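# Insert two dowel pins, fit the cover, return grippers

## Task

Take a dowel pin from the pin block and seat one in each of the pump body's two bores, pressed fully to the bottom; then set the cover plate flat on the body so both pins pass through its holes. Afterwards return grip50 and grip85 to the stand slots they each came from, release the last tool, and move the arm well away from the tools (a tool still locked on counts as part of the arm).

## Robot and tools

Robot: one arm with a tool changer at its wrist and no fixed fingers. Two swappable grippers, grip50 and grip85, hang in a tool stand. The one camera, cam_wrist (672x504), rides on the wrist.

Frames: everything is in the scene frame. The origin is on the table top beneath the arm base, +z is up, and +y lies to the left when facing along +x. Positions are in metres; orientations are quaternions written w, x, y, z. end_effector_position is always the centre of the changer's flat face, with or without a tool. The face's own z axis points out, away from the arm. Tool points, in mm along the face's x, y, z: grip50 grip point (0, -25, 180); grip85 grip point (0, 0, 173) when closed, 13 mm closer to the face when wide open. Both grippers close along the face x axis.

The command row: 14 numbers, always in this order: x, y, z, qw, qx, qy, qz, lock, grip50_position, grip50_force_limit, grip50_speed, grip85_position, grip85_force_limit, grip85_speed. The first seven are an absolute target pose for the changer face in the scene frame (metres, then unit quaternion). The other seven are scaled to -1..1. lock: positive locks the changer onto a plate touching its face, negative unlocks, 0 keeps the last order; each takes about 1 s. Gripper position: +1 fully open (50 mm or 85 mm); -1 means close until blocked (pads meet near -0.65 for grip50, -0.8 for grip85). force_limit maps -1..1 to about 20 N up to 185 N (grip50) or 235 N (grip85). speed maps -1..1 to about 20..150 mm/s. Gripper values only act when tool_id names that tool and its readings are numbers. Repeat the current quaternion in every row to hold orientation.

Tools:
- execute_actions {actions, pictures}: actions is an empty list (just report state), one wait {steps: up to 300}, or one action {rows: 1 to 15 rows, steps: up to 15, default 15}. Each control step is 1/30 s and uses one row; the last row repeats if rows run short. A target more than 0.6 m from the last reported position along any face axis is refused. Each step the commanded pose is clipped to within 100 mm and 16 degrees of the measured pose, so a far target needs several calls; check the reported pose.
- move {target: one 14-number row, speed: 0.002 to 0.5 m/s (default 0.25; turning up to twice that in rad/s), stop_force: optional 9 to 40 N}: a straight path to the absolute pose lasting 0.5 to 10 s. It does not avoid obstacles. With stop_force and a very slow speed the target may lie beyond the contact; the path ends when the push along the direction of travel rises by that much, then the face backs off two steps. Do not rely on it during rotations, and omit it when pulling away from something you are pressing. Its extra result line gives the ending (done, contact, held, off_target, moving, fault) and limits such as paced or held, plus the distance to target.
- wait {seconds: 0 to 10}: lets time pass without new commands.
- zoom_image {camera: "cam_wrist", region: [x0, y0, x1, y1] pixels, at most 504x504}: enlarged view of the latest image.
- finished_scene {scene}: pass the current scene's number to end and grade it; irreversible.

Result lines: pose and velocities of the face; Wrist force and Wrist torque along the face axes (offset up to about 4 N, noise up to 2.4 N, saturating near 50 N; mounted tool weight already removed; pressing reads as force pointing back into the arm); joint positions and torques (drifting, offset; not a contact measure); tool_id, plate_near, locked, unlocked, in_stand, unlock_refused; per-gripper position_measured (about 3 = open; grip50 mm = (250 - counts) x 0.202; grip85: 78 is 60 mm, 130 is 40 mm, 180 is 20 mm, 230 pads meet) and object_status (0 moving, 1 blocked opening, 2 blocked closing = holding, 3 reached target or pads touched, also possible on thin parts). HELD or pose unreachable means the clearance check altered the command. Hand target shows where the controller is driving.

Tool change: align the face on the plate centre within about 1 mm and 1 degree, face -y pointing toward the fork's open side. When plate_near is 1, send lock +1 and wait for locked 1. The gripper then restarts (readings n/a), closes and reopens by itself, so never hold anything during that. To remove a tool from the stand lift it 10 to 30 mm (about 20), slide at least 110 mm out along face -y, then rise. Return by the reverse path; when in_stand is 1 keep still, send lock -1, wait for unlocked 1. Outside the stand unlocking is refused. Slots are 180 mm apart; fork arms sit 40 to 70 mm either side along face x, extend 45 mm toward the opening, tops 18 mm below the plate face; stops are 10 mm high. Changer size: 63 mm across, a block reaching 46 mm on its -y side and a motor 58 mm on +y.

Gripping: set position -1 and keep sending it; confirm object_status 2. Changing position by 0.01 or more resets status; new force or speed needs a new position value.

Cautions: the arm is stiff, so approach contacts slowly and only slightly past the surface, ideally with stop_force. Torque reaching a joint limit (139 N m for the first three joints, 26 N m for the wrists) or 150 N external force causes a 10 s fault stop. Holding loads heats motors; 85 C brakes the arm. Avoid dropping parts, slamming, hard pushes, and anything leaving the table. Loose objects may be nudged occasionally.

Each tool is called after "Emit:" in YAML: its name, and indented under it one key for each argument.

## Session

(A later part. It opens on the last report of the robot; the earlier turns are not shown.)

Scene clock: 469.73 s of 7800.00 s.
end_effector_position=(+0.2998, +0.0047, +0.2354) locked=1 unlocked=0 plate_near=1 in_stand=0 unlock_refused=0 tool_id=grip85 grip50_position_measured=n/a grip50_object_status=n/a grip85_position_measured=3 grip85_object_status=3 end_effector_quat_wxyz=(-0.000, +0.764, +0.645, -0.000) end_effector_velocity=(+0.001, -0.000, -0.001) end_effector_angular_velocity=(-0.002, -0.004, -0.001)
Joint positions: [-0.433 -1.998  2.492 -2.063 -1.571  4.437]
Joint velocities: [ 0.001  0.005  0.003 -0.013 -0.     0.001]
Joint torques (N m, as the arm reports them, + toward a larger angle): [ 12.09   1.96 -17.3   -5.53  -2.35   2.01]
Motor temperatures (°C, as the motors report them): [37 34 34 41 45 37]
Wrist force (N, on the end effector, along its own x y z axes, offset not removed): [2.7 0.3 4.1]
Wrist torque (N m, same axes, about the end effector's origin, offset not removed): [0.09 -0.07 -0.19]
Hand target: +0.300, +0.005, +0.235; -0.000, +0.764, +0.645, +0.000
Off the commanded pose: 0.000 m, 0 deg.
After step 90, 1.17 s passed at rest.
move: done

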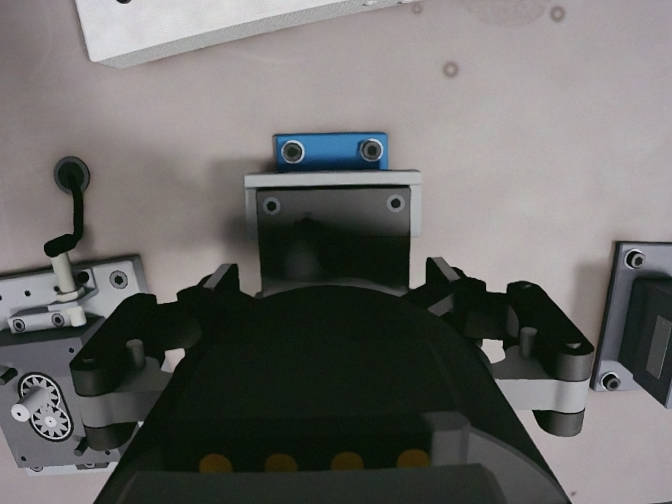

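Emit:
move:
  target: [0.299,0.0049,0.212,0,0.7643,0.6448,0,0,1,0,0,1,0,0]
  speed: 0.008
  stop_force: 10

Scene clock: 477.07 s of 7800.00 s.
end_effector_position=(+0.2989, +0.0049, +0.2123) locked=1 unlocked=0 plate_near=1 in_stand=0 unlock_refused=0 tool_id=grip85 grip50_position_measured=n/a grip50_object_status=n/a grip85_position_measured=3 grip85_object_status=3 end_effector_quat_wxyz=(-0.000, +0.764, +0.645, -0.000) end_effector_velocity=(-0.000, +0.000, -0.003) end_effector_angular_velocity=(+0.001, +0.001, +0.001)
Joint positions: [-0.433 -1.953  2.538 -2.154 -1.571  4.436]
Joint velocities: [-0.     0.006  0.005 -0.009  0.    -0.001]
Joint torques (N m, as the arm reports them, + toward a larger angle): [-11.1    2.7  -16.02  -5.81  -1.49  -1.74]
Motor temperatures (°C, as the motors report them): [37 34 34 41 45 37]
Wrist force (N, on the end effector, along its own x y z axes, offset not removed): [2.4 -1.2 3.3]
Wrist torque (N m, same axes, about the end effector's origin, offset not removed): [-0.23 -0.21 -0.10]
Hand target: +0.299, +0.005, +0.212; -0.000, +0.764, +0.645, +0.000
Off the commanded pose: 0.000 m, 0 deg.
After step 90, 1.23 s passed at rest.
move: done

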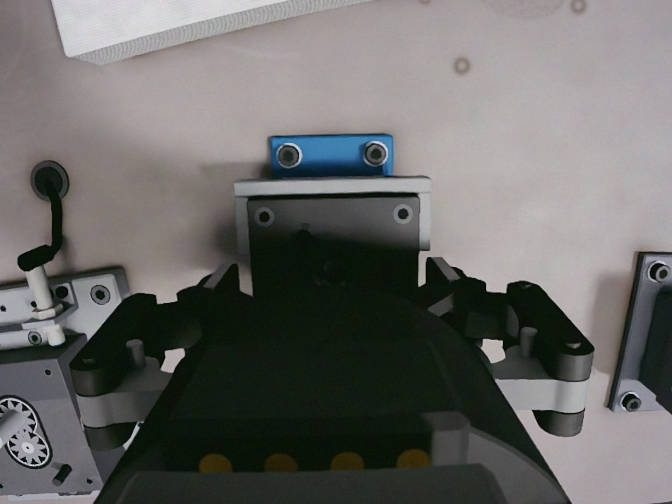

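Emit:
move:
  target: [0.299,0.0049,0.206,0,0.7643,0.6448,0,0,1,0,0,1,0,0]
  speed: 0.004
  stop_force: 10

Emit:
move:
  target: [0.299,0.0049,0.206,0,0.7643,0.6448,0,0,1,0,0,-1,-0.5,-0.8]
  speed: 0.004

Scene clock: 483.67 s of 7800.00 s.
end_effector_position=(+0.2990, +0.0049, +0.2061) locked=1 unlocked=0 plate_near=1 in_stand=0 unlock_refused=0 tool_id=grip85 grip50_position_measured=n/a grip50_object_status=n/a grip85_position_measured=3 grip85_object_status=3 end_effector_quat_wxyz=(-0.000, +0.764, +0.645, -0.000) end_effector_velocity=(+0.000, +0.000, -0.002) end_effector_angular_velocity=(+0.000, +0.001, +0.001)
Joint positions: [-0.433 -1.939  2.549 -2.18  -1.571  4.436]
Joint velocities: [ 0.001  0.005  0.002 -0.005 -0.    -0.   ]
Joint torques (N m, as the arm reports them, + toward a larger angle): [-12.13   1.67 -15.89  -5.61  -1.66  -1.71]
Motor temperatures (°C, as the motors report them): [37 34 34 41 45 37]
Wrist force (N, on the end effector, along its own x y z axes, offset not removed): [1.8 0.4 3.3]
Wrist torque (N m, same axes, about the end effector's origin, offset not removed): [-0.04 0.12 -0.23]
Hand target: +0.299, +0.005, +0.206; -0.000, +0.764, +0.645, -0.000
Off the commanded pose: 0.000 m, 0 deg.
After step 90, 1.87 s passed at rest.
move: done

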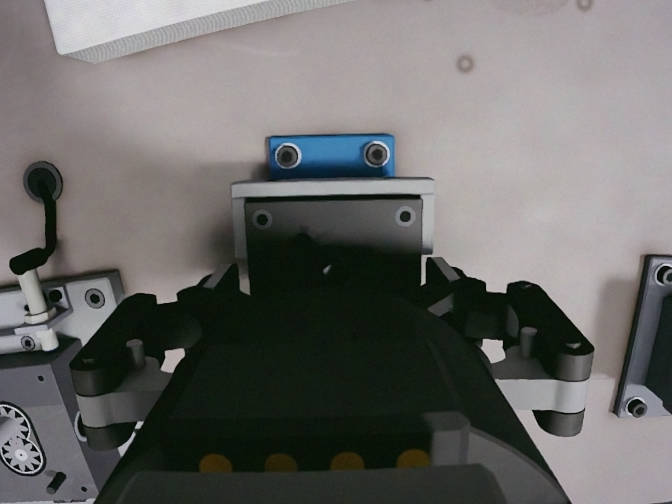

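Scene clock: 484.50 s of 7800.00 s.
end_effector_position=(+0.2990, +0.0049, +0.2060) locked=1 unlocked=0 plate_near=1 in_stand=0 unlock_refused=0 tool_id=grip85 grip50_position_measured=n/a grip50_object_status=n/a grip85_position_measured=51 grip85_object_status=2 end_effector_quat_wxyz=(-0.000, +0.764, +0.645, +0.000) end_effector_velocity=(+0.000, -0.000, +0.000) end_effector_angular_velocity=(-0.001, -0.001, -0.000)
Joint positions: [-0.433 -1.939  2.55  -2.181 -1.571  4.436]
Joint velocities: [ 0.     0.    -0.001 -0.001 -0.001  0.001]
Joint torques (N m, as the arm reports them, + toward a larger angle): [-10.03   9.77  -7.78  -7.61  -9.99  -1.43]
Motor temperatures (°C, as the motors report them): [37 34 34 41 45 37]
Wrist force (N, on the end effector, along its own x y z axes, offset not removed): [21.7 -19.5 -50.0]
Wrist torque (N m, same axes, about the end effector's origin, offset not removed): [2.85 5.54 0.23]
Hand target: +0.299, +0.005, +0.206; -0.000, +0.764, +0.645, +0.000
Off the commanded pose: 0.000 m, 0 deg.
move: done

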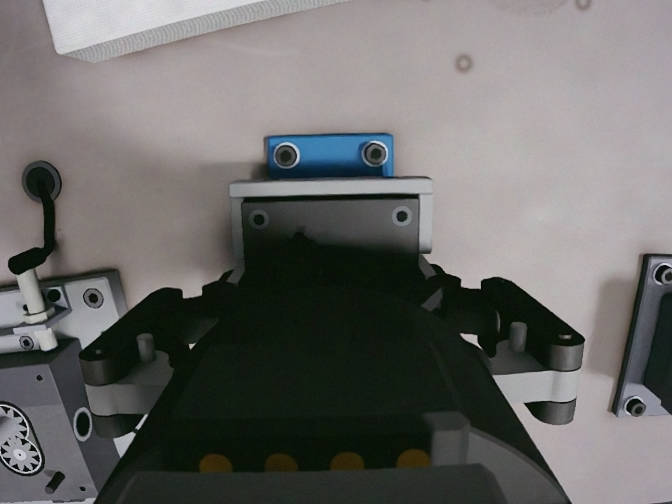

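Emit:
move:
  target: [0.2991,0.0054,0.212,0,0.7643,0.6448,0,0,1,0,0,-1,-0.5,-0.8]
  speed: 0.01

Scene clock: 488.50 s of 7800.00 s.
end_effector_position=(+0.2991, +0.0053, +0.2117) locked=1 unlocked=0 plate_near=1 in_stand=0 unlock_refused=0 tool_id=grip85 grip50_position_measured=n/a grip50_object_status=n/a grip85_position_measured=52 grip85_object_status=2 end_effector_quat_wxyz=(+0.000, +0.764, +0.645, -0.000) end_effector_velocity=(-0.000, +0.001, +0.002) end_effector_angular_velocity=(+0.002, +0.003, +0.000)
Joint positions: [-0.432 -1.951  2.539 -2.157 -1.572  4.438]
Joint velocities: [ 0.001 -0.005 -0.004  0.013  0.001  0.001]
Joint torques (N m, as the arm reports them, + toward a larger angle): [ 11.65 -19.11 -37.26  -1.99   2.41   1.89]
Motor temperatures (°C, as the motors report them): [37 34 34 41 45 37]
Wrist force (N, on the end effector, along its own x y z axes, offset not removed): [1.4 -0.6 1.0]
Wrist torque (N m, same axes, about the end effector's origin, offset not removed): [-0.20 -0.01 -0.17]
Hand target: +0.299, +0.005, +0.212; +0.000, +0.764, +0.645, -0.000
Off the commanded pose: 0.000 m, 0 deg.
After step 90, 0.17 s passed at rest.
move: done

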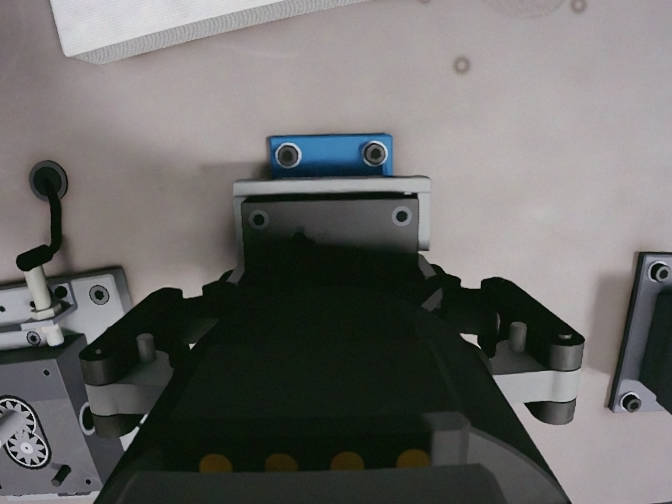

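Emit:
execute_actions:
  actions: []

Scene clock: 498.67 s of 7800.00 s.
end_effector_position=(+0.2991, +0.0054, +0.2120) locked=1 unlocked=0 plate_near=1 in_stand=0 unlock_refused=0 tool_id=grip85 grip50_position_measured=n/a grip50_object_status=n/a grip85_position_measured=52 grip85_object_status=2 end_effector_quat_wxyz=(+0.000, +0.764, +0.645, -0.000) end_effector_velocity=(+0.000, -0.000, -0.000) end_effector_angular_velocity=(-0.000, +0.001, -0.000)
Joint positions: [-0.431 -1.952  2.538 -2.156 -1.571  4.438]
Joint velocities: [-0.001  0.001 -0.001 -0.    -0.001 -0.001]
Joint torques (N m, as the arm reports them, + toward a larger angle): [ 13.23 -19.72 -37.43  -2.18   2.37   1.99]
Motor temperatures (°C, as the motors report them): [37 34 34 41 45 37]
Wrist force (N, on the end effector, along its own x y z axes, offset not removed): [1.2 -0.5 4.2]
Wrist torque (N m, same axes, about the end effector's origin, offset not removed): [-0.06 0.02 -0.29]
Hand target: +0.299, +0.005, +0.212; +0.000, +0.764, +0.645, -0.000
Off the commanded pose: 0.000 m, 0 deg.
Steps of this call (steps 1 to 90: nothing new was sent; then 7.17 s passed at rest). Readings (end_effector_position | what the end effector reports):
1: (+0.2991, +0.0053, +0.2118) | locked=1 unlocked=0 plate_near=1 in_stand=0 unlock_refused=0 tool_id=grip85 grip50_position_measured=n/a grip50_object_status=n/a grip85_position_measured=52 grip85_object_status=2
2: (+0.2991, +0.0053, +0.2118) | locked=1 unlocked=0 plate_near=1 in_stand=0 unlock_refused=0 tool_id=grip85 grip50_position_measured=n/a grip50_object_status=n/a grip85_position_measured=52 grip85_object_status=2
4: (+0.2991, +0.0054, +0.2119) | locked=1 unlocked=0 plate_near=1 in_stand=0 unlock_refused=0 tool_id=grip85 grip50_position_measured=n/a grip50_object_status=n/a grip85_position_measured=52 grip85_object_status=2
8: (+0.2991, +0.0054, +0.2120) | locked=1 unlocked=0 plate_near=1 in_stand=0 unlock_refused=0 tool_id=grip85 grip50_position_measured=n/a grip50_object_status=n/a grip85_position_measured=52 grip85_object_status=2
90: the state above

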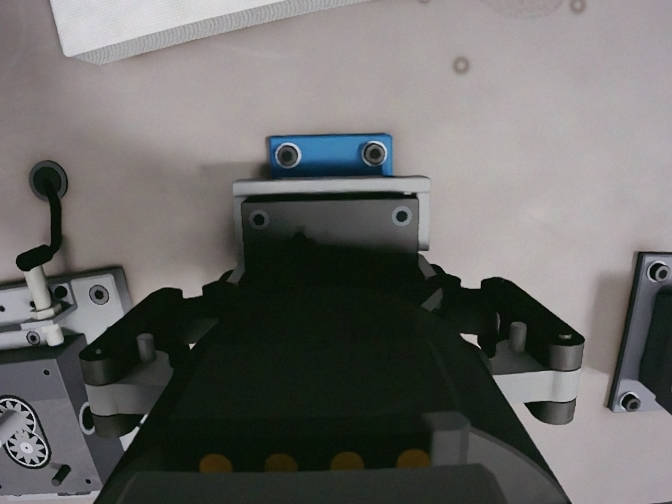

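Emit:
move:
  target: [0.2991,0.0053,0.31,0,0.7643,0.6448,0,0,1,0,0,-1,-0.5,-0.8]
  speed: 0.05

Emit:
move:
  target: [0.3465,-0.1675,0.31,0,0.7230,0.6909,0,0,1,0,0,-1,-0.5,-0.8]
  speed: 0.1

Scene clock: 503.77 s of 7800.00 s.
end_effector_position=(+0.2994, +0.0052, +0.3096) locked=1 unlocked=0 plate_near=1 in_stand=0 unlock_refused=0 tool_id=grip85 grip50_position_measured=n/a grip50_object_status=n/a grip85_position_measured=52 grip85_object_status=2 end_effector_quat_wxyz=(+0.000, +0.764, +0.645, -0.000) end_effector_velocity=(-0.000, +0.000, +0.002) end_effector_angular_velocity=(+0.001, +0.002, -0.001)
Joint positions: [-0.432 -2.093  2.333 -1.81  -1.571  4.438]
Joint velocities: [-0.001 -0.002 -0.004  0.009  0.     0.   ]
Joint torques (N m, as the arm reports them, + toward a larger angle): [-11.62 -16.91 -40.81  -2.22   0.75  -1.84]
Motor temperatures (°C, as the motors report them): [37 34 34 41 45 37]
Wrist force (N, on the end effector, along its own x y z axes, offset not removed): [1.2 -0.8 0.6]
Wrist torque (N m, same axes, about the end effector's origin, offset not removed): [-0.14 0.06 -0.07]
Hand target: +0.299, +0.005, +0.310; +0.000, +0.764, +0.645, +0.000
Off the commanded pose: 0.001 m, 0 deg.
move: done

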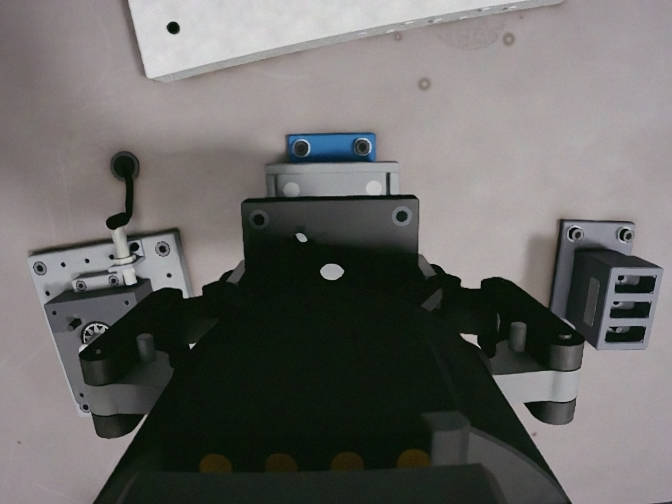

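Scene clock: 506.10 s of 7800.00 s.
end_effector_position=(+0.3465, -0.1671, +0.3099) locked=1 unlocked=0 plate_near=1 in_stand=0 unlock_refused=0 tool_id=grip85 grip50_position_measured=n/a grip50_object_status=n/a grip85_position_measured=52 grip85_object_status=2 end_effector_quat_wxyz=(+0.000, +0.723, +0.691, +0.001) end_effector_velocity=(+0.000, -0.002, -0.000) end_effector_angular_velocity=(+0.001, +0.000, +0.002)
Joint positions: [-0.791 -1.823  2.178 -1.925 -1.57   3.955]
Joint velocities: [-0.003  0.004 -0.002 -0.001  0.    -0.004]
Joint torques (N m, as the arm reports them, + toward a larger angle): [-10.67  -8.11 -39.91  -5.96   2.41  -1.89]
Motor temperatures (°C, as the motors report them): [37 34 34 41 45 37]
Wrist force (N, on the end effector, along its own x y z axes, offset not removed): [3.1 -0.8 3.0]
Wrist torque (N m, same axes, about the end effector's origin, offset not removed): [0.03 -0.27 -0.16]
Hand target: +0.347, -0.167, +0.310; +0.000, +0.723, +0.691, +0.001
Off the commanded pose: 0.000 m, 0 deg.
move: done

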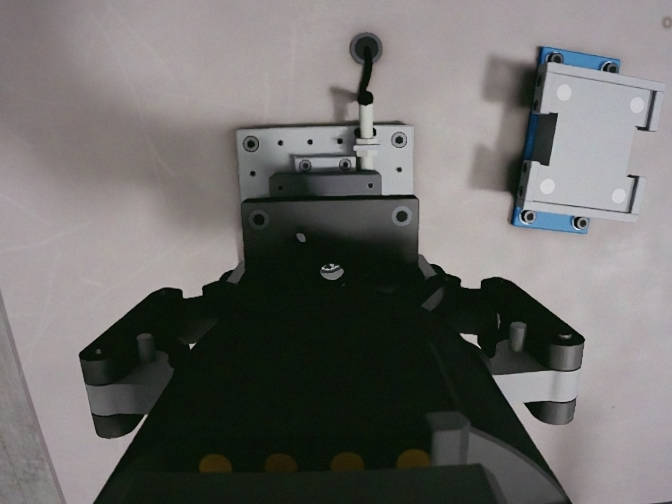

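Emit:
move:
  target: [0.3465,-0.1675,0.268,0,0.7230,0.6909,0,0,1,0,0,-1,-0.5,-0.8]
  speed: 0.02

Emit:
zoom_image:
  camera: "cam_wrist"
  region: [220,100,440,300]

Scene clock: 513.53 s of 7800.00 s.
end_effector_position=(+0.3464, -0.1674, +0.2683) locked=1 unlocked=0 plate_near=1 in_stand=0 unlock_refused=0 tool_id=grip85 grip50_position_measured=n/a grip50_object_status=n/a grip85_position_measured=52 grip85_object_status=2 end_effector_quat_wxyz=(-0.000, +0.723, +0.691, +0.000) end_effector_velocity=(-0.000, +0.000, -0.002) end_effector_angular_velocity=(-0.001, -0.000, +0.001)
Joint positions: [-0.791 -1.773  2.257 -2.054 -1.571  3.955]
Joint velocities: [-0.     0.002  0.005 -0.009 -0.001 -0.001]
Joint torques (N m, as the arm reports them, + toward a larger angle): [ 11.59 -10.85 -20.17  -5.74  -2.2    1.98]
Motor temperatures (°C, as the motors report them): [37 34 34 41 45 37]
Wrist force (N, on the end effector, along its own x y z axes, offset not removed): [1.6 3.0 1.5]
Wrist torque (N m, same axes, about the end effector's origin, offset not removed): [0.01 0.18 -0.02]
Hand target: +0.346, -0.167, +0.268; -0.000, +0.723, +0.691, +0.000
Off the commanded pose: 0.000 m, 0 deg.
After step 90, 2.00 s passed at rest.
move: done

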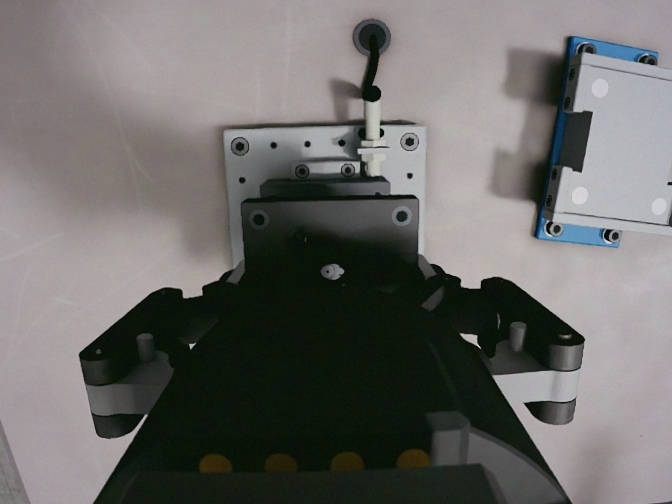

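Region (220, 100, 440, 300) of cam_wrist's 672x504 image, scaled by 2.291, with more detail than that image has; it fills the top 458 rows of this view, and the rest is white.

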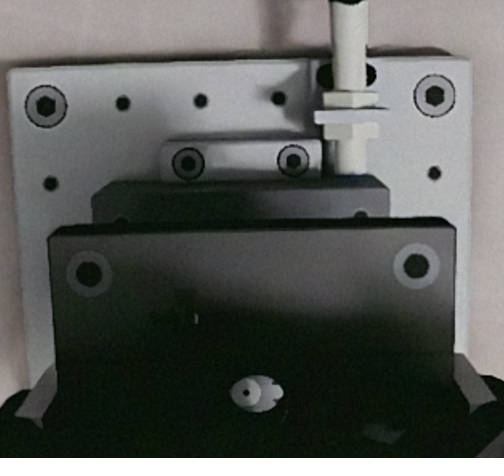

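Emit:
move:
  target: [0.3465,-0.1702,0.255,0,0.7230,0.6909,0,0,1,0,0,-1,-0.5,-0.8]
  speed: 0.004
  stop_force: 10

Emit:
zoom_image:
  camera: "cam_wrist"
  region: [220,100,440,300]

Scene clock: 523.30 s of 7800.00 s.
end_effector_position=(+0.3465, -0.1701, +0.2551) locked=1 unlocked=0 plate_near=1 in_stand=0 unlock_refused=0 tool_id=grip85 grip50_position_measured=n/a grip50_object_status=n/a grip85_position_measured=52 grip85_object_status=2 end_effector_quat_wxyz=(-0.000, +0.723, +0.691, +0.000) end_effector_velocity=(-0.000, -0.000, -0.002) end_effector_angular_velocity=(+0.000, +0.000, -0.001)
Joint positions: [-0.796 -1.75   2.278 -2.098 -1.571  3.949]
Joint velocities: [-0.001  0.002  0.003 -0.004  0.     0.   ]
Joint torques (N m, as the arm reports them, + toward a larger angle): [-11.8   -9.47 -20.04  -6.1   -0.7   -1.56]
Motor temperatures (°C, as the motors report them): [37 34 34 41 45 37]
Wrist force (N, on the end effector, along its own x y z axes, offset not removed): [1.8 -0.2 2.6]
Wrist torque (N m, same axes, about the end effector's origin, offset not removed): [-0.08 -0.12 0.05]
Hand target: +0.346, -0.170, +0.255; +0.000, +0.723, +0.691, +0.000
Off the commanded pose: 0.000 m, 0 deg.
After step 90, 3.20 s passed at rest.
move: done

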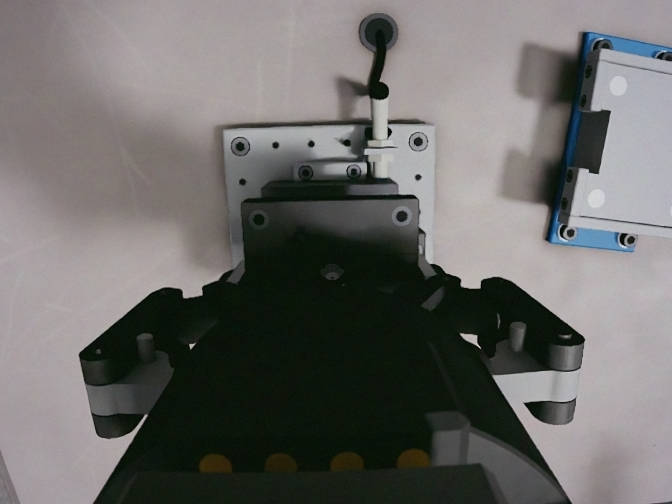

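Region (220, 100, 440, 300) of cam_wrist's 672x504 image, scaled by 2.291, with more detail than that image has; it fills the top 458 rows of this view, and the rest is white.

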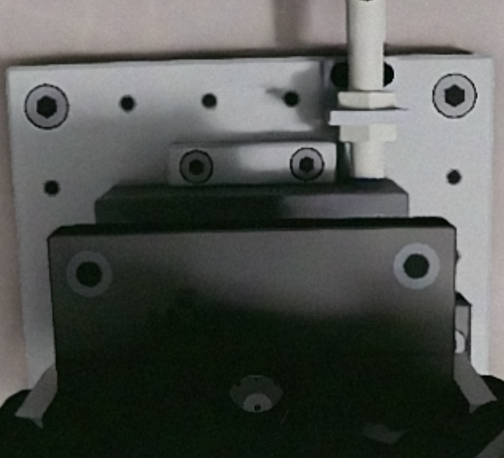

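Emit:
move:
  target: [0.3465,-0.1702,0.240,0,0.7230,0.6909,0,0,1,0,0,-1,-0.5,-0.8]
  speed: 0.003
  stop_force: 10

Emit:
zoom_image:
  camera: "cam_wrist"
  region: [220,100,440,300]

Scene clock: 543.23 s of 7800.00 s.
end_effector_position=(+0.3465, -0.1702, +0.2401) locked=1 unlocked=0 plate_near=1 in_stand=0 unlock_refused=0 tool_id=grip85 grip50_position_measured=n/a grip50_object_status=n/a grip85_position_measured=52 grip85_object_status=2 end_effector_quat_wxyz=(-0.000, +0.723, +0.691, +0.000) end_effector_velocity=(-0.000, +0.000, -0.002) end_effector_angular_velocity=(+0.000, +0.000, +0.001)
Joint positions: [-0.796 -1.725  2.304 -2.148 -1.571  3.949]
Joint velocities: [ 0.     0.002  0.003 -0.005 -0.    -0.   ]
Joint torques (N m, as the arm reports them, + toward a larger angle): [-12.65  -9.   -18.25  -5.99   1.09  -1.69]
Motor temperatures (°C, as the motors report them): [37 34 34 41 45 37]
Wrist force (N, on the end effector, along its own x y z axes, offset not removed): [1.5 2.7 4.5]
Wrist torque (N m, same axes, about the end effector's origin, offset not removed): [0.10 0.04 -0.25]
Hand target: +0.346, -0.170, +0.240; -0.000, +0.723, +0.691, +0.000
Off the commanded pose: 0.000 m, 0 deg.
After step 90, 11.70 s passed at rest.
move: done

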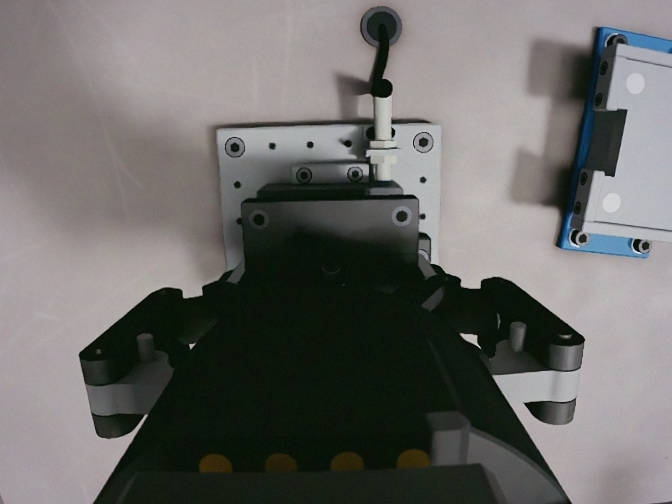

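Region (220, 100, 440, 300) of cam_wrist's 672x504 image, scaled by 2.291, with more detail than that image has; it fills the top 458 rows of this view, and the rest is white.

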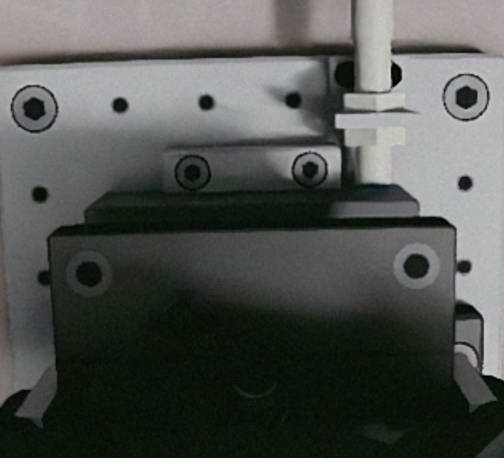

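Emit:
move:
  target: [0.3465,-0.1702,0.215,0,0.7230,0.6909,0,0,1,0,0,-1,-0.5,-0.8]
  speed: 0.003
  stop_force: 10

Emit:
zoom_image:
  camera: "cam_wrist"
  region: [220,100,440,300]

Scene clock: 552.73 s of 7800.00 s.
end_effector_position=(+0.3465, -0.1702, +0.2292) locked=1 unlocked=0 plate_near=1 in_stand=0 unlock_refused=0 tool_id=grip85 grip50_position_measured=n/a grip50_object_status=n/a grip85_position_measured=52 grip85_object_status=2 end_effector_quat_wxyz=(-0.000, +0.723, +0.691, +0.000) end_effector_velocity=(+0.000, +0.000, +0.001) end_effector_angular_velocity=(+0.002, +0.002, -0.000)
Joint positions: [-0.796 -1.706  2.321 -2.186 -1.571  3.949]
Joint velocities: [ 0.    -0.001 -0.003  0.007  0.     0.   ]
Joint torques (N m, as the arm reports them, + toward a larger angle): [-10.27 -31.08 -31.14   0.82  -0.6   -1.68]
Motor temperatures (°C, as the motors report them): [37 34 34 41 45 37]
Wrist force (N, on the end effector, along its own x y z axes, offset not removed): [-6.4 8.2 3.2]
Wrist torque (N m, same axes, about the end effector's origin, offset not removed): [-1.52 -0.76 -0.16]
Hand target: +0.346, -0.170, +0.230; +0.000, +0.723, +0.691, +0.000
Off the commanded pose: 0.014 m, 0 deg.
After step 90, 2.53 s passed at rest.
move: contact

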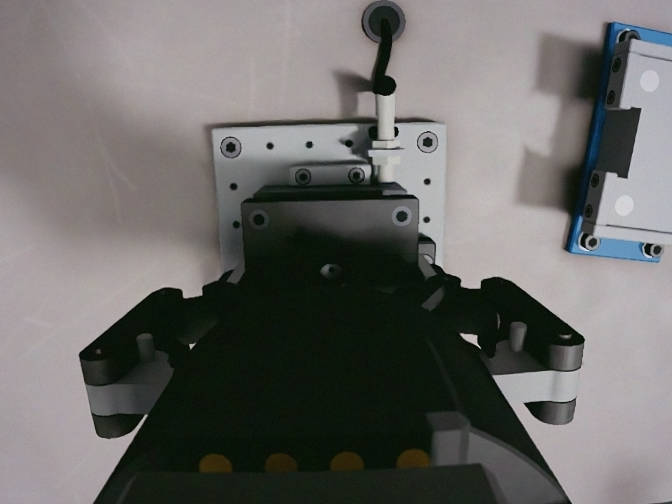

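Region (220, 100, 440, 300) of cam_wrist's 672x504 image, scaled by 2.291, with more detail than that image has; it fills the top 458 rows of this view, and the rest is white.

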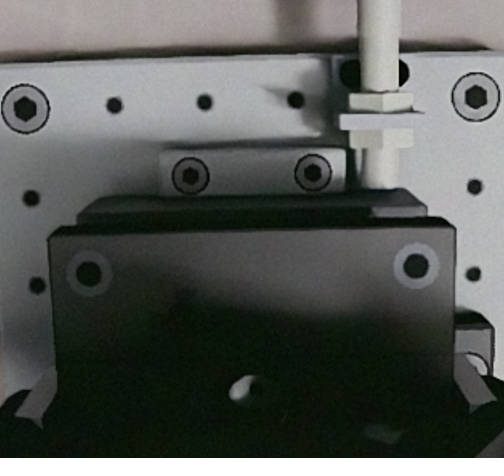

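Emit:
move:
  target: [0.3473,-0.1710,0.2305,0,0.7230,0.6909,0,0,1,0,0,-1,-0.5,-0.8]
  speed: 0.003

Emit:
move:
  target: [0.3473,-0.1710,0.215,0,0.7230,0.6909,0,0,1,0,0,-1,-0.5,-0.8]
  speed: 0.002
  stop_force: 12

Emit:
zoom_image:
  camera: "cam_wrist"
  region: [220,100,440,300]

Scene clock: 563.33 s of 7800.00 s.
end_effector_position=(+0.3472, -0.1710, +0.2304) locked=1 unlocked=0 plate_near=1 in_stand=0 unlock_refused=0 tool_id=grip85 grip50_position_measured=n/a grip50_object_status=n/a grip85_position_measured=52 grip85_object_status=2 end_effector_quat_wxyz=(+0.000, +0.723, +0.691, +0.000) end_effector_velocity=(+0.000, +0.000, +0.000) end_effector_angular_velocity=(+0.001, -0.000, -0.001)
Joint positions: [-0.796 -1.705  2.317 -2.182 -1.571  3.949]
Joint velocities: [ 0.    -0.    -0.     0.001  0.001  0.001]
Joint torques (N m, as the arm reports them, + toward a larger angle): [ 11.74 -10.32 -36.22  -2.36  -0.94   1.92]
Motor temperatures (°C, as the motors report them): [37 34 34 41 45 37]
Wrist force (N, on the end effector, along its own x y z axes, offset not removed): [-0.9 -1.2 3.8]
Wrist torque (N m, same axes, about the end effector's origin, offset not removed): [0.06 0.25 -0.13]
Hand target: +0.347, -0.171, +0.230; +0.000, +0.723, +0.691, +0.000
Off the commanded pose: 0.000 m, 0 deg.
After step 90, 6.87 s passed at rest.
move: done

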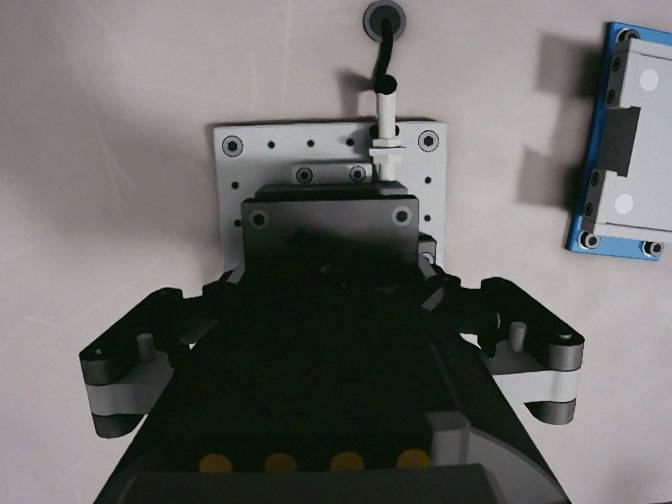

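Scene clock: 564.13 s of 7800.00 s.
end_effector_position=(+0.3472, -0.1710, +0.2295) locked=1 unlocked=0 plate_near=1 in_stand=0 unlock_refused=0 tool_id=grip85 grip50_position_measured=n/a grip50_object_status=n/a grip85_position_measured=52 grip85_object_status=2 end_effector_quat_wxyz=(+0.000, +0.723, +0.691, +0.000) end_effector_velocity=(-0.001, +0.001, -0.000) end_effector_angular_velocity=(+0.003, +0.004, -0.000)
Joint positions: [-0.796 -1.703  2.319 -2.185 -1.571  3.949]
Joint velocities: [ 0.001 -0.     0.     0.004 -0.001  0.001]
Joint torques (N m, as the arm reports them, + toward a larger angle): [  9.26 -18.54 -29.7   -2.96  -0.44   0.22]
Motor temperatures (°C, as the motors report them): [37 34 34 41 45 37]
Wrist force (N, on the end effector, along its own x y z axes, offset not removed): [5.6 -5.7 -22.7]
Wrist torque (N m, same axes, about the end effector's origin, offset not removed): [1.17 1.57 0.04]
Hand target: +0.347, -0.171, +0.230; +0.000, +0.723, +0.691, +0.000
Off the commanded pose: 0.015 m, 0 deg.
move: contact

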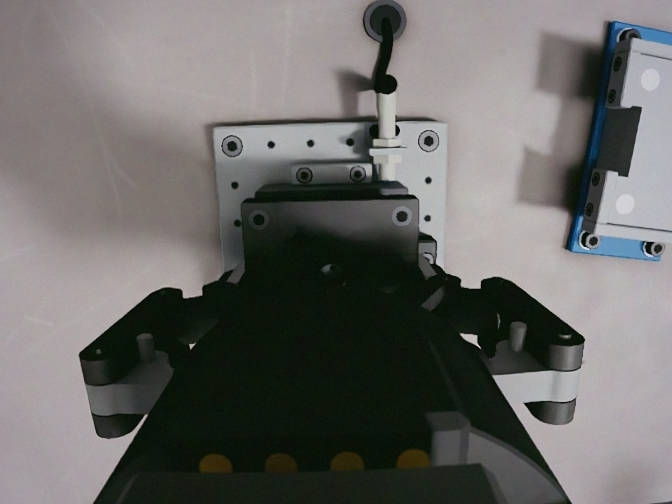

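Region (220, 100, 440, 300) of cam_wrist's 672x504 image, scaled by 2.291, with more detail than that image has; it fills the top 458 rows of this view, and the rest is white.

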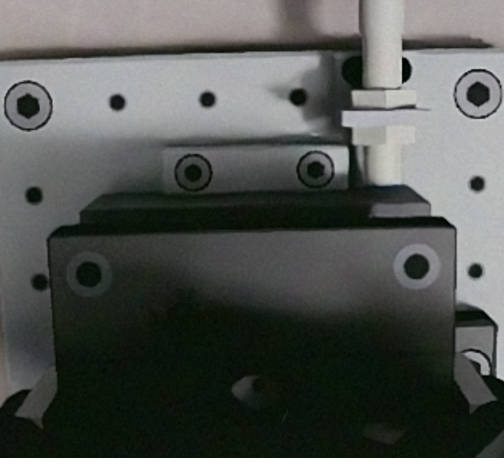

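Emit:
move:
  target: [0.3469,-0.1706,0.2305,0,0.7230,0.6909,0,0,1,0,0,-1,-0.5,-0.8]
  speed: 0.003

Emit:
move:
  target: [0.3469,-0.1706,0.215,0,0.7230,0.6909,0,0,1,0,0,-1,-0.5,-0.8]
  speed: 0.002
  stop_force: 15

Scene clock: 569.23 s of 7800.00 s.
end_effector_position=(+0.3469, -0.1706, +0.2304) locked=1 unlocked=0 plate_near=1 in_stand=0 unlock_refused=0 tool_id=grip85 grip50_position_measured=n/a grip50_object_status=n/a grip85_position_measured=52 grip85_object_status=2 end_effector_quat_wxyz=(+0.000, +0.723, +0.691, +0.000) end_effector_velocity=(-0.000, +0.000, +0.001) end_effector_angular_velocity=(-0.001, -0.001, +0.000)
Joint positions: [-0.796 -1.706  2.318 -2.182 -1.571  3.949]
Joint velocities: [ 0.001 -0.003 -0.     0.002 -0.     0.   ]
Joint torques (N m, as the arm reports them, + toward a larger angle): [  1.57 -33.18 -36.36  -2.47  -0.98  -0.18]
Motor temperatures (°C, as the motors report them): [37 34 34 41 45 37]
Wrist force (N, on the end effector, along its own x y z axes, offset not removed): [-1.0 0.3 3.7]
Wrist torque (N m, same axes, about the end effector's origin, offset not removed): [0.00 0.15 -0.09]
Hand target: +0.347, -0.171, +0.230; +0.000, +0.723, +0.691, -0.000
Off the commanded pose: 0.000 m, 0 deg.
After step 90, 1.40 s passed at rest.
move: done

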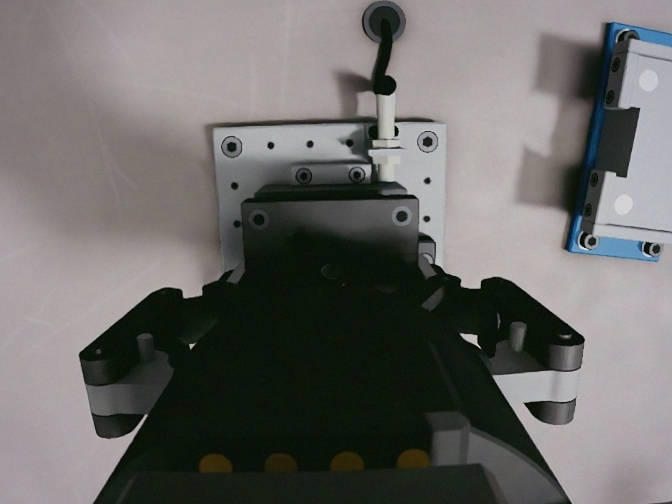

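Scene clock: 570.93 s of 7800.00 s.
end_effector_position=(+0.3469, -0.1706, +0.2277) locked=1 unlocked=0 plate_near=1 in_stand=0 unlock_refused=0 tool_id=grip85 grip50_position_measured=n/a grip50_object_status=n/a grip85_position_measured=52 grip85_object_status=2 end_effector_quat_wxyz=(-0.000, +0.723, +0.691, +0.000) end_effector_velocity=(+0.000, -0.000, +0.000) end_effector_angular_velocity=(+0.001, +0.000, -0.000)
Joint positions: [-0.796 -1.701  2.322 -2.191 -1.571  3.949]
Joint velocities: [-0.    -0.    -0.001  0.003  0.     0.   ]
Joint torques (N m, as the arm reports them, + toward a larger angle): [  2.38 -27.19 -36.22  -2.87  -1.08  -0.82]
Motor temperatures (°C, as the motors report them): [37 34 34 41 45 37]
Wrist force (N, on the end effector, along its own x y z axes, offset not removed): [6.5 2.7 3.6]
Wrist torque (N m, same axes, about the end effector's origin, offset not removed): [-0.33 1.22 -0.17]
Hand target: +0.347, -0.171, +0.228; +0.000, +0.723, +0.691, +0.000
Off the commanded pose: 0.013 m, 0 deg.
move: contact

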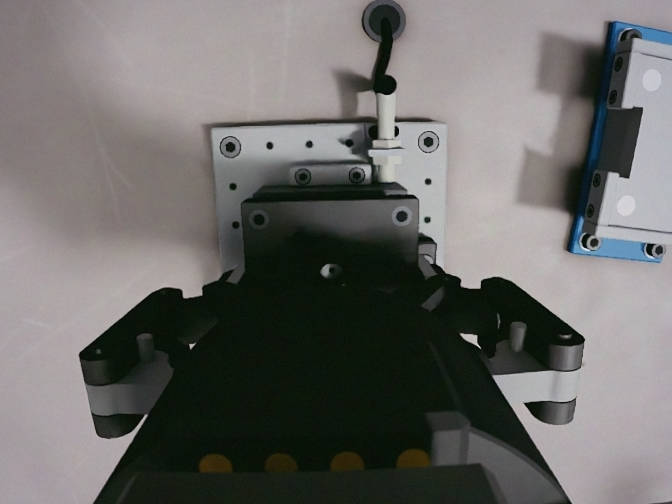

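Emit:
move:
  target: [0.3471,-0.1702,0.2277,0,0.7230,0.6909,0,0,1,0,0,-1,-0.5,-0.8]
  speed: 0.002

Emit:
move:
  target: [0.3471,-0.1702,0.210,0,0.7230,0.6909,0,0,1,0,0,-1,-0.5,-0.8]
  speed: 0.002
  stop_force: 20

Scene clock: 586.23 s of 7800.00 s.
end_effector_position=(+0.3471, -0.1703, +0.2278) locked=1 unlocked=0 plate_near=1 in_stand=0 unlock_refused=0 tool_id=grip85 grip50_position_measured=n/a grip50_object_status=n/a grip85_position_measured=52 grip85_object_status=2 end_effector_quat_wxyz=(+0.000, +0.723, +0.691, +0.000) end_effector_velocity=(+0.000, -0.000, +0.000) end_effector_angular_velocity=(-0.000, -0.000, -0.000)
Joint positions: [-0.795 -1.701  2.322 -2.191 -1.571  3.95 ]
Joint velocities: [ 0.     0.001 -0.001 -0.    -0.     0.   ]
Joint torques (N m, as the arm reports them, + toward a larger angle): [ 12.48 -10.37 -15.15  -5.61  -1.28   2.12]
Motor temperatures (°C, as the motors report them): [37 34 34 41 45 37]
Wrist force (N, on the end effector, along its own x y z axes, offset not removed): [-1.0 -1.2 -0.5]
Wrist torque (N m, same axes, about the end effector's origin, offset not removed): [0.14 -0.22 -0.02]
Hand target: +0.347, -0.170, +0.228; -0.000, +0.723, +0.691, -0.000
Off the commanded pose: 0.000 m, 0 deg.
After step 90, 11.60 s passed at rest.
move: done

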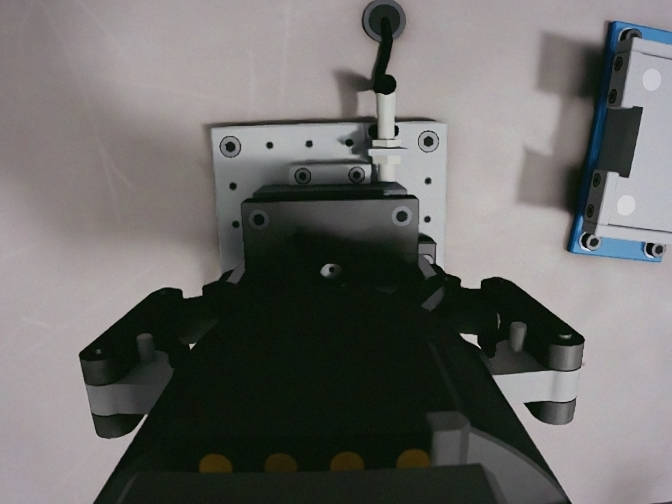

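Scene clock: 590.10 s of 7800.00 s.
end_effector_position=(+0.3471, -0.1702, +0.2208) locked=1 unlocked=0 plate_near=1 in_stand=0 unlock_refused=0 tool_id=grip85 grip50_position_measured=n/a grip50_object_status=n/a grip85_position_measured=52 grip85_object_status=2 end_effector_quat_wxyz=(+0.000, +0.723, +0.691, -0.000) end_effector_velocity=(-0.001, +0.001, -0.002) end_effector_angular_velocity=(+0.004, +0.005, +0.000)
Joint positions: [-0.795 -1.688  2.333 -2.215 -1.572  3.95 ]
Joint velocities: [ 0.     0.003  0.001  0.003 -0.001  0.   ]
Joint torques (N m, as the arm reports them, + toward a larger angle): [-11.07 -17.94 -28.44  -1.81  -0.1   -1.01]
Motor temperatures (°C, as the motors report them): [37 34 34 41 45 37]
Wrist force (N, on the end effector, along its own x y z axes, offset not removed): [4.7 -10.5 -25.9]
Wrist torque (N m, same axes, about the end effector's origin, offset not removed): [1.13 0.38 -0.11]
Hand target: +0.347, -0.170, +0.221; +0.000, +0.723, +0.691, -0.000
Off the commanded pose: 0.011 m, 0 deg.
move: contact

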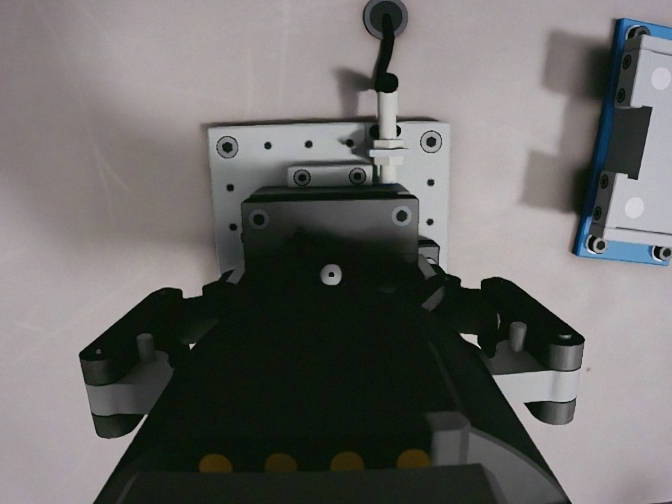

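Emit:
move:
  target: [0.3471,-0.1702,0.2210,0,0.7230,0.6909,0,0,1,0,0,1,-0.5,-0.5]
  speed: 0.002

Emit:
move:
  target: [0.32,-0.1702,0.30,0,0.7230,0.6909,0,0,1,0,0,1,-0.5,-0.5]
  speed: 0.05

Scene clock: 593.13 s of 7800.00 s.
end_effector_position=(+0.3471, -0.1702, +0.2210) locked=1 unlocked=0 plate_near=1 in_stand=0 unlock_refused=0 tool_id=grip85 grip50_position_measured=n/a grip50_object_status=n/a grip85_position_measured=3 grip85_object_status=0 end_effector_quat_wxyz=(+0.000, +0.723, +0.691, +0.000) end_effector_velocity=(+0.000, -0.000, +0.001) end_effector_angular_velocity=(-0.000, -0.001, -0.000)
Joint positions: [-0.795 -1.688  2.333 -2.214 -1.571  3.95 ]
Joint velocities: [-0.001 -0.    -0.001  0.     0.001 -0.   ]
Joint torques (N m, as the arm reports them, + toward a larger angle): [  6.56 -23.8  -35.18  -2.13   0.96   1.58]
Motor temperatures (°C, as the motors report them): [37 34 34 41 45 37]
Wrist force (N, on the end effector, along its own x y z axes, offset not removed): [1.5 0.3 3.9]
Wrist torque (N m, same axes, about the end effector's origin, offset not removed): [-0.01 -0.03 -0.26]
Hand target: +0.347, -0.170, +0.221; +0.000, +0.723, +0.691, -0.000
Off the commanded pose: 0.000 m, 0 deg.
move: done

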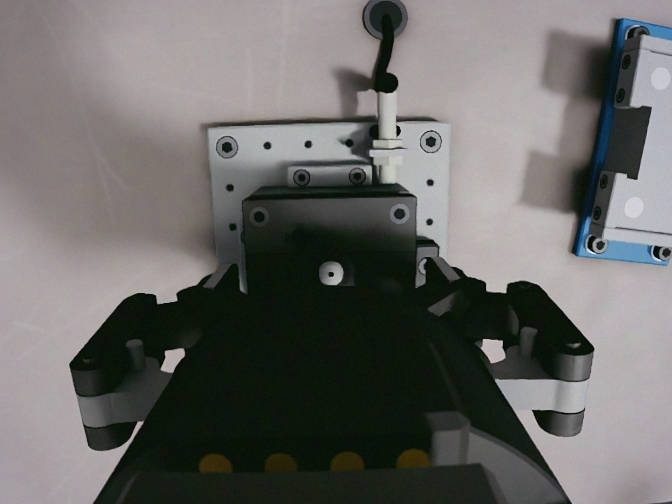

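Scene clock: 595.23 s of 7800.00 s.
end_effector_position=(+0.3203, -0.1704, +0.2997) locked=1 unlocked=0 plate_near=1 in_stand=0 unlock_refused=0 tool_id=grip85 grip50_position_measured=n/a grip50_object_status=n/a grip85_position_measured=3 grip85_object_status=3 end_effector_quat_wxyz=(+0.000, +0.723, +0.691, +0.000) end_effector_velocity=(-0.001, -0.000, +0.003) end_effector_angular_velocity=(-0.001, -0.001, -0.001)
Joint positions: [-0.852 -1.877  2.242 -1.935 -1.571  3.894]
Joint velocities: [-0.002 -0.006 -0.005  0.009 -0.    -0.001]
Joint torques (N m, as the arm reports them, + toward a larger angle): [-11.14 -26.97 -37.57  -2.33   2.09  -1.83]
Motor temperatures (°C, as the motors report them): [37 34 34 41 45 37]
Wrist force (N, on the end effector, along its own x y z axes, offset not removed): [1.4 2.8 3.9]
Wrist torque (N m, same axes, about the end effector's origin, offset not removed): [0.18 0.08 -0.02]
Hand target: +0.320, -0.170, +0.300; +0.000, +0.723, +0.691, +0.000
Off the commanded pose: 0.000 m, 0 deg.
move: done

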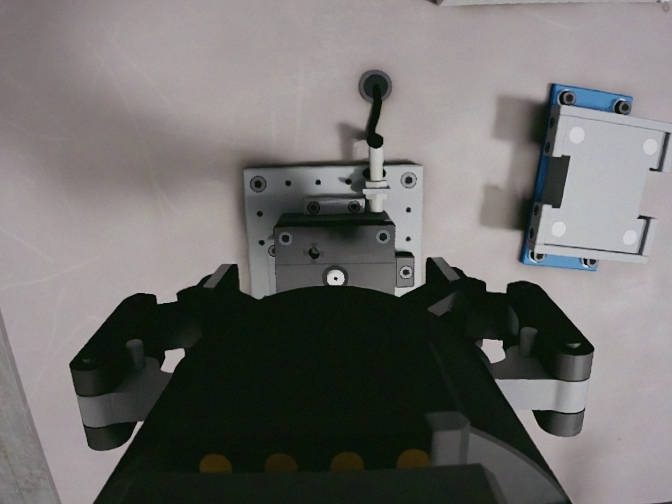

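Emit:
zoom_image:
  camera: "cam_wrist"
  region: [250,180,430,310]

Region (250, 180, 430, 310) of cam_wrist's 672x504 image, scaled by 2.800, with more detail than that image has.

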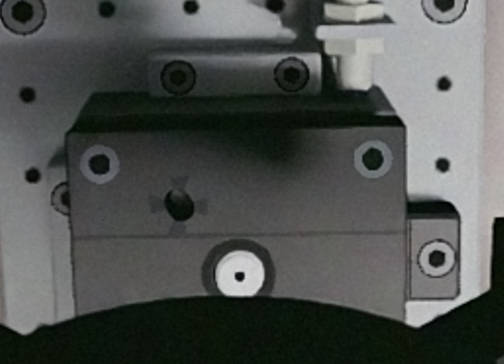

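Emit:
move:
  target: [0.3471,-0.150,0.265,0,0.7230,0.6909,0,0,1,0,0,-1,-0.5,0]
  speed: 0.05

Emit:
move:
  target: [0.3471,-0.150,0.225,0,0.7230,0.6909,0,0,1,0,0,-1,-0.5,0]
  speed: 0.004
  stop_force: 12

Scene clock: 603.50 s of 7800.00 s.
end_effector_position=(+0.3468, -0.1500, +0.2652) locked=1 unlocked=0 plate_near=1 in_stand=0 unlock_refused=0 tool_id=grip85 grip50_position_measured=n/a grip50_object_status=n/a grip85_position_measured=231 grip85_object_status=3 end_effector_quat_wxyz=(-0.000, +0.723, +0.691, -0.000) end_effector_velocity=(+0.002, +0.001, -0.002) end_effector_angular_velocity=(+0.000, +0.000, -0.000)
Joint positions: [-0.756 -1.788  2.278 -2.059 -1.572  3.99 ]
Joint velocities: [ 0.006  0.007  0.001 -0.008 -0.     0.006]
Joint torques (N m, as the arm reports them, + toward a larger angle): [ 11.97  -6.88 -17.98  -5.92  -2.22   1.82]
Motor temperatures (°C, as the motors report them): [37 34 34 41 45 37]
Wrist force (N, on the end effector, along its own x y z axes, offset not removed): [4.9 -0.6 1.1]
Wrist torque (N m, same axes, about the end effector's origin, offset not removed): [-0.35 -0.28 -0.11]
Hand target: +0.347, -0.150, +0.265; -0.000, +0.723, +0.691, -0.000
Off the commanded pose: 0.000 m, 0 deg.
After step 90, 3.87 s passed at rest.
move: done

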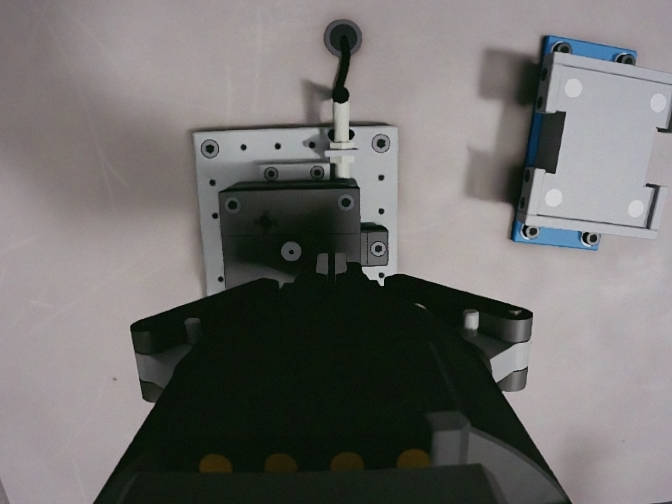

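Scene clock: 606.37 s of 7800.00 s.
end_effector_position=(+0.3468, -0.1500, +0.2552) locked=1 unlocked=0 plate_near=1 in_stand=0 unlock_refused=0 tool_id=grip85 grip50_position_measured=n/a grip50_object_status=n/a grip85_position_measured=231 grip85_object_status=3 end_effector_quat_wxyz=(-0.000, +0.723, +0.691, -0.000) end_effector_velocity=(+0.000, -0.001, +0.001) end_effector_angular_velocity=(+0.001, +0.002, +0.000)
Joint positions: [-0.756 -1.773  2.296 -2.092 -1.572  3.99 ]
Joint velocities: [-0.     0.    -0.004  0.006 -0.    -0.   ]
Joint torques (N m, as the arm reports them, + toward a larger angle): [ 10.02 -24.05 -32.24  -1.07   1.8    2.06]
Motor temperatures (°C, as the motors report them): [37 34 34 41 45 37]
Wrist force (N, on the end effector, along its own x y z axes, offset not removed): [4.1 -0.8 -12.9]
Wrist torque (N m, same axes, about the end effector's origin, offset not removed): [0.03 0.49 -0.23]
Hand target: +0.347, -0.150, +0.256; -0.000, +0.723, +0.691, -0.000
Off the commanded pose: 0.030 m, 0 deg.
move: contact

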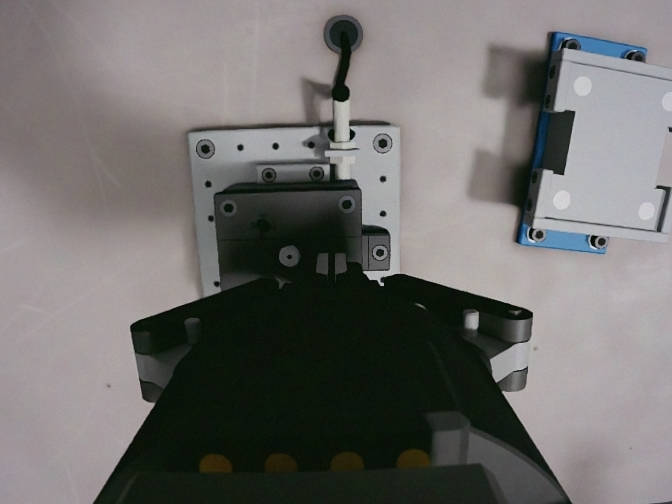

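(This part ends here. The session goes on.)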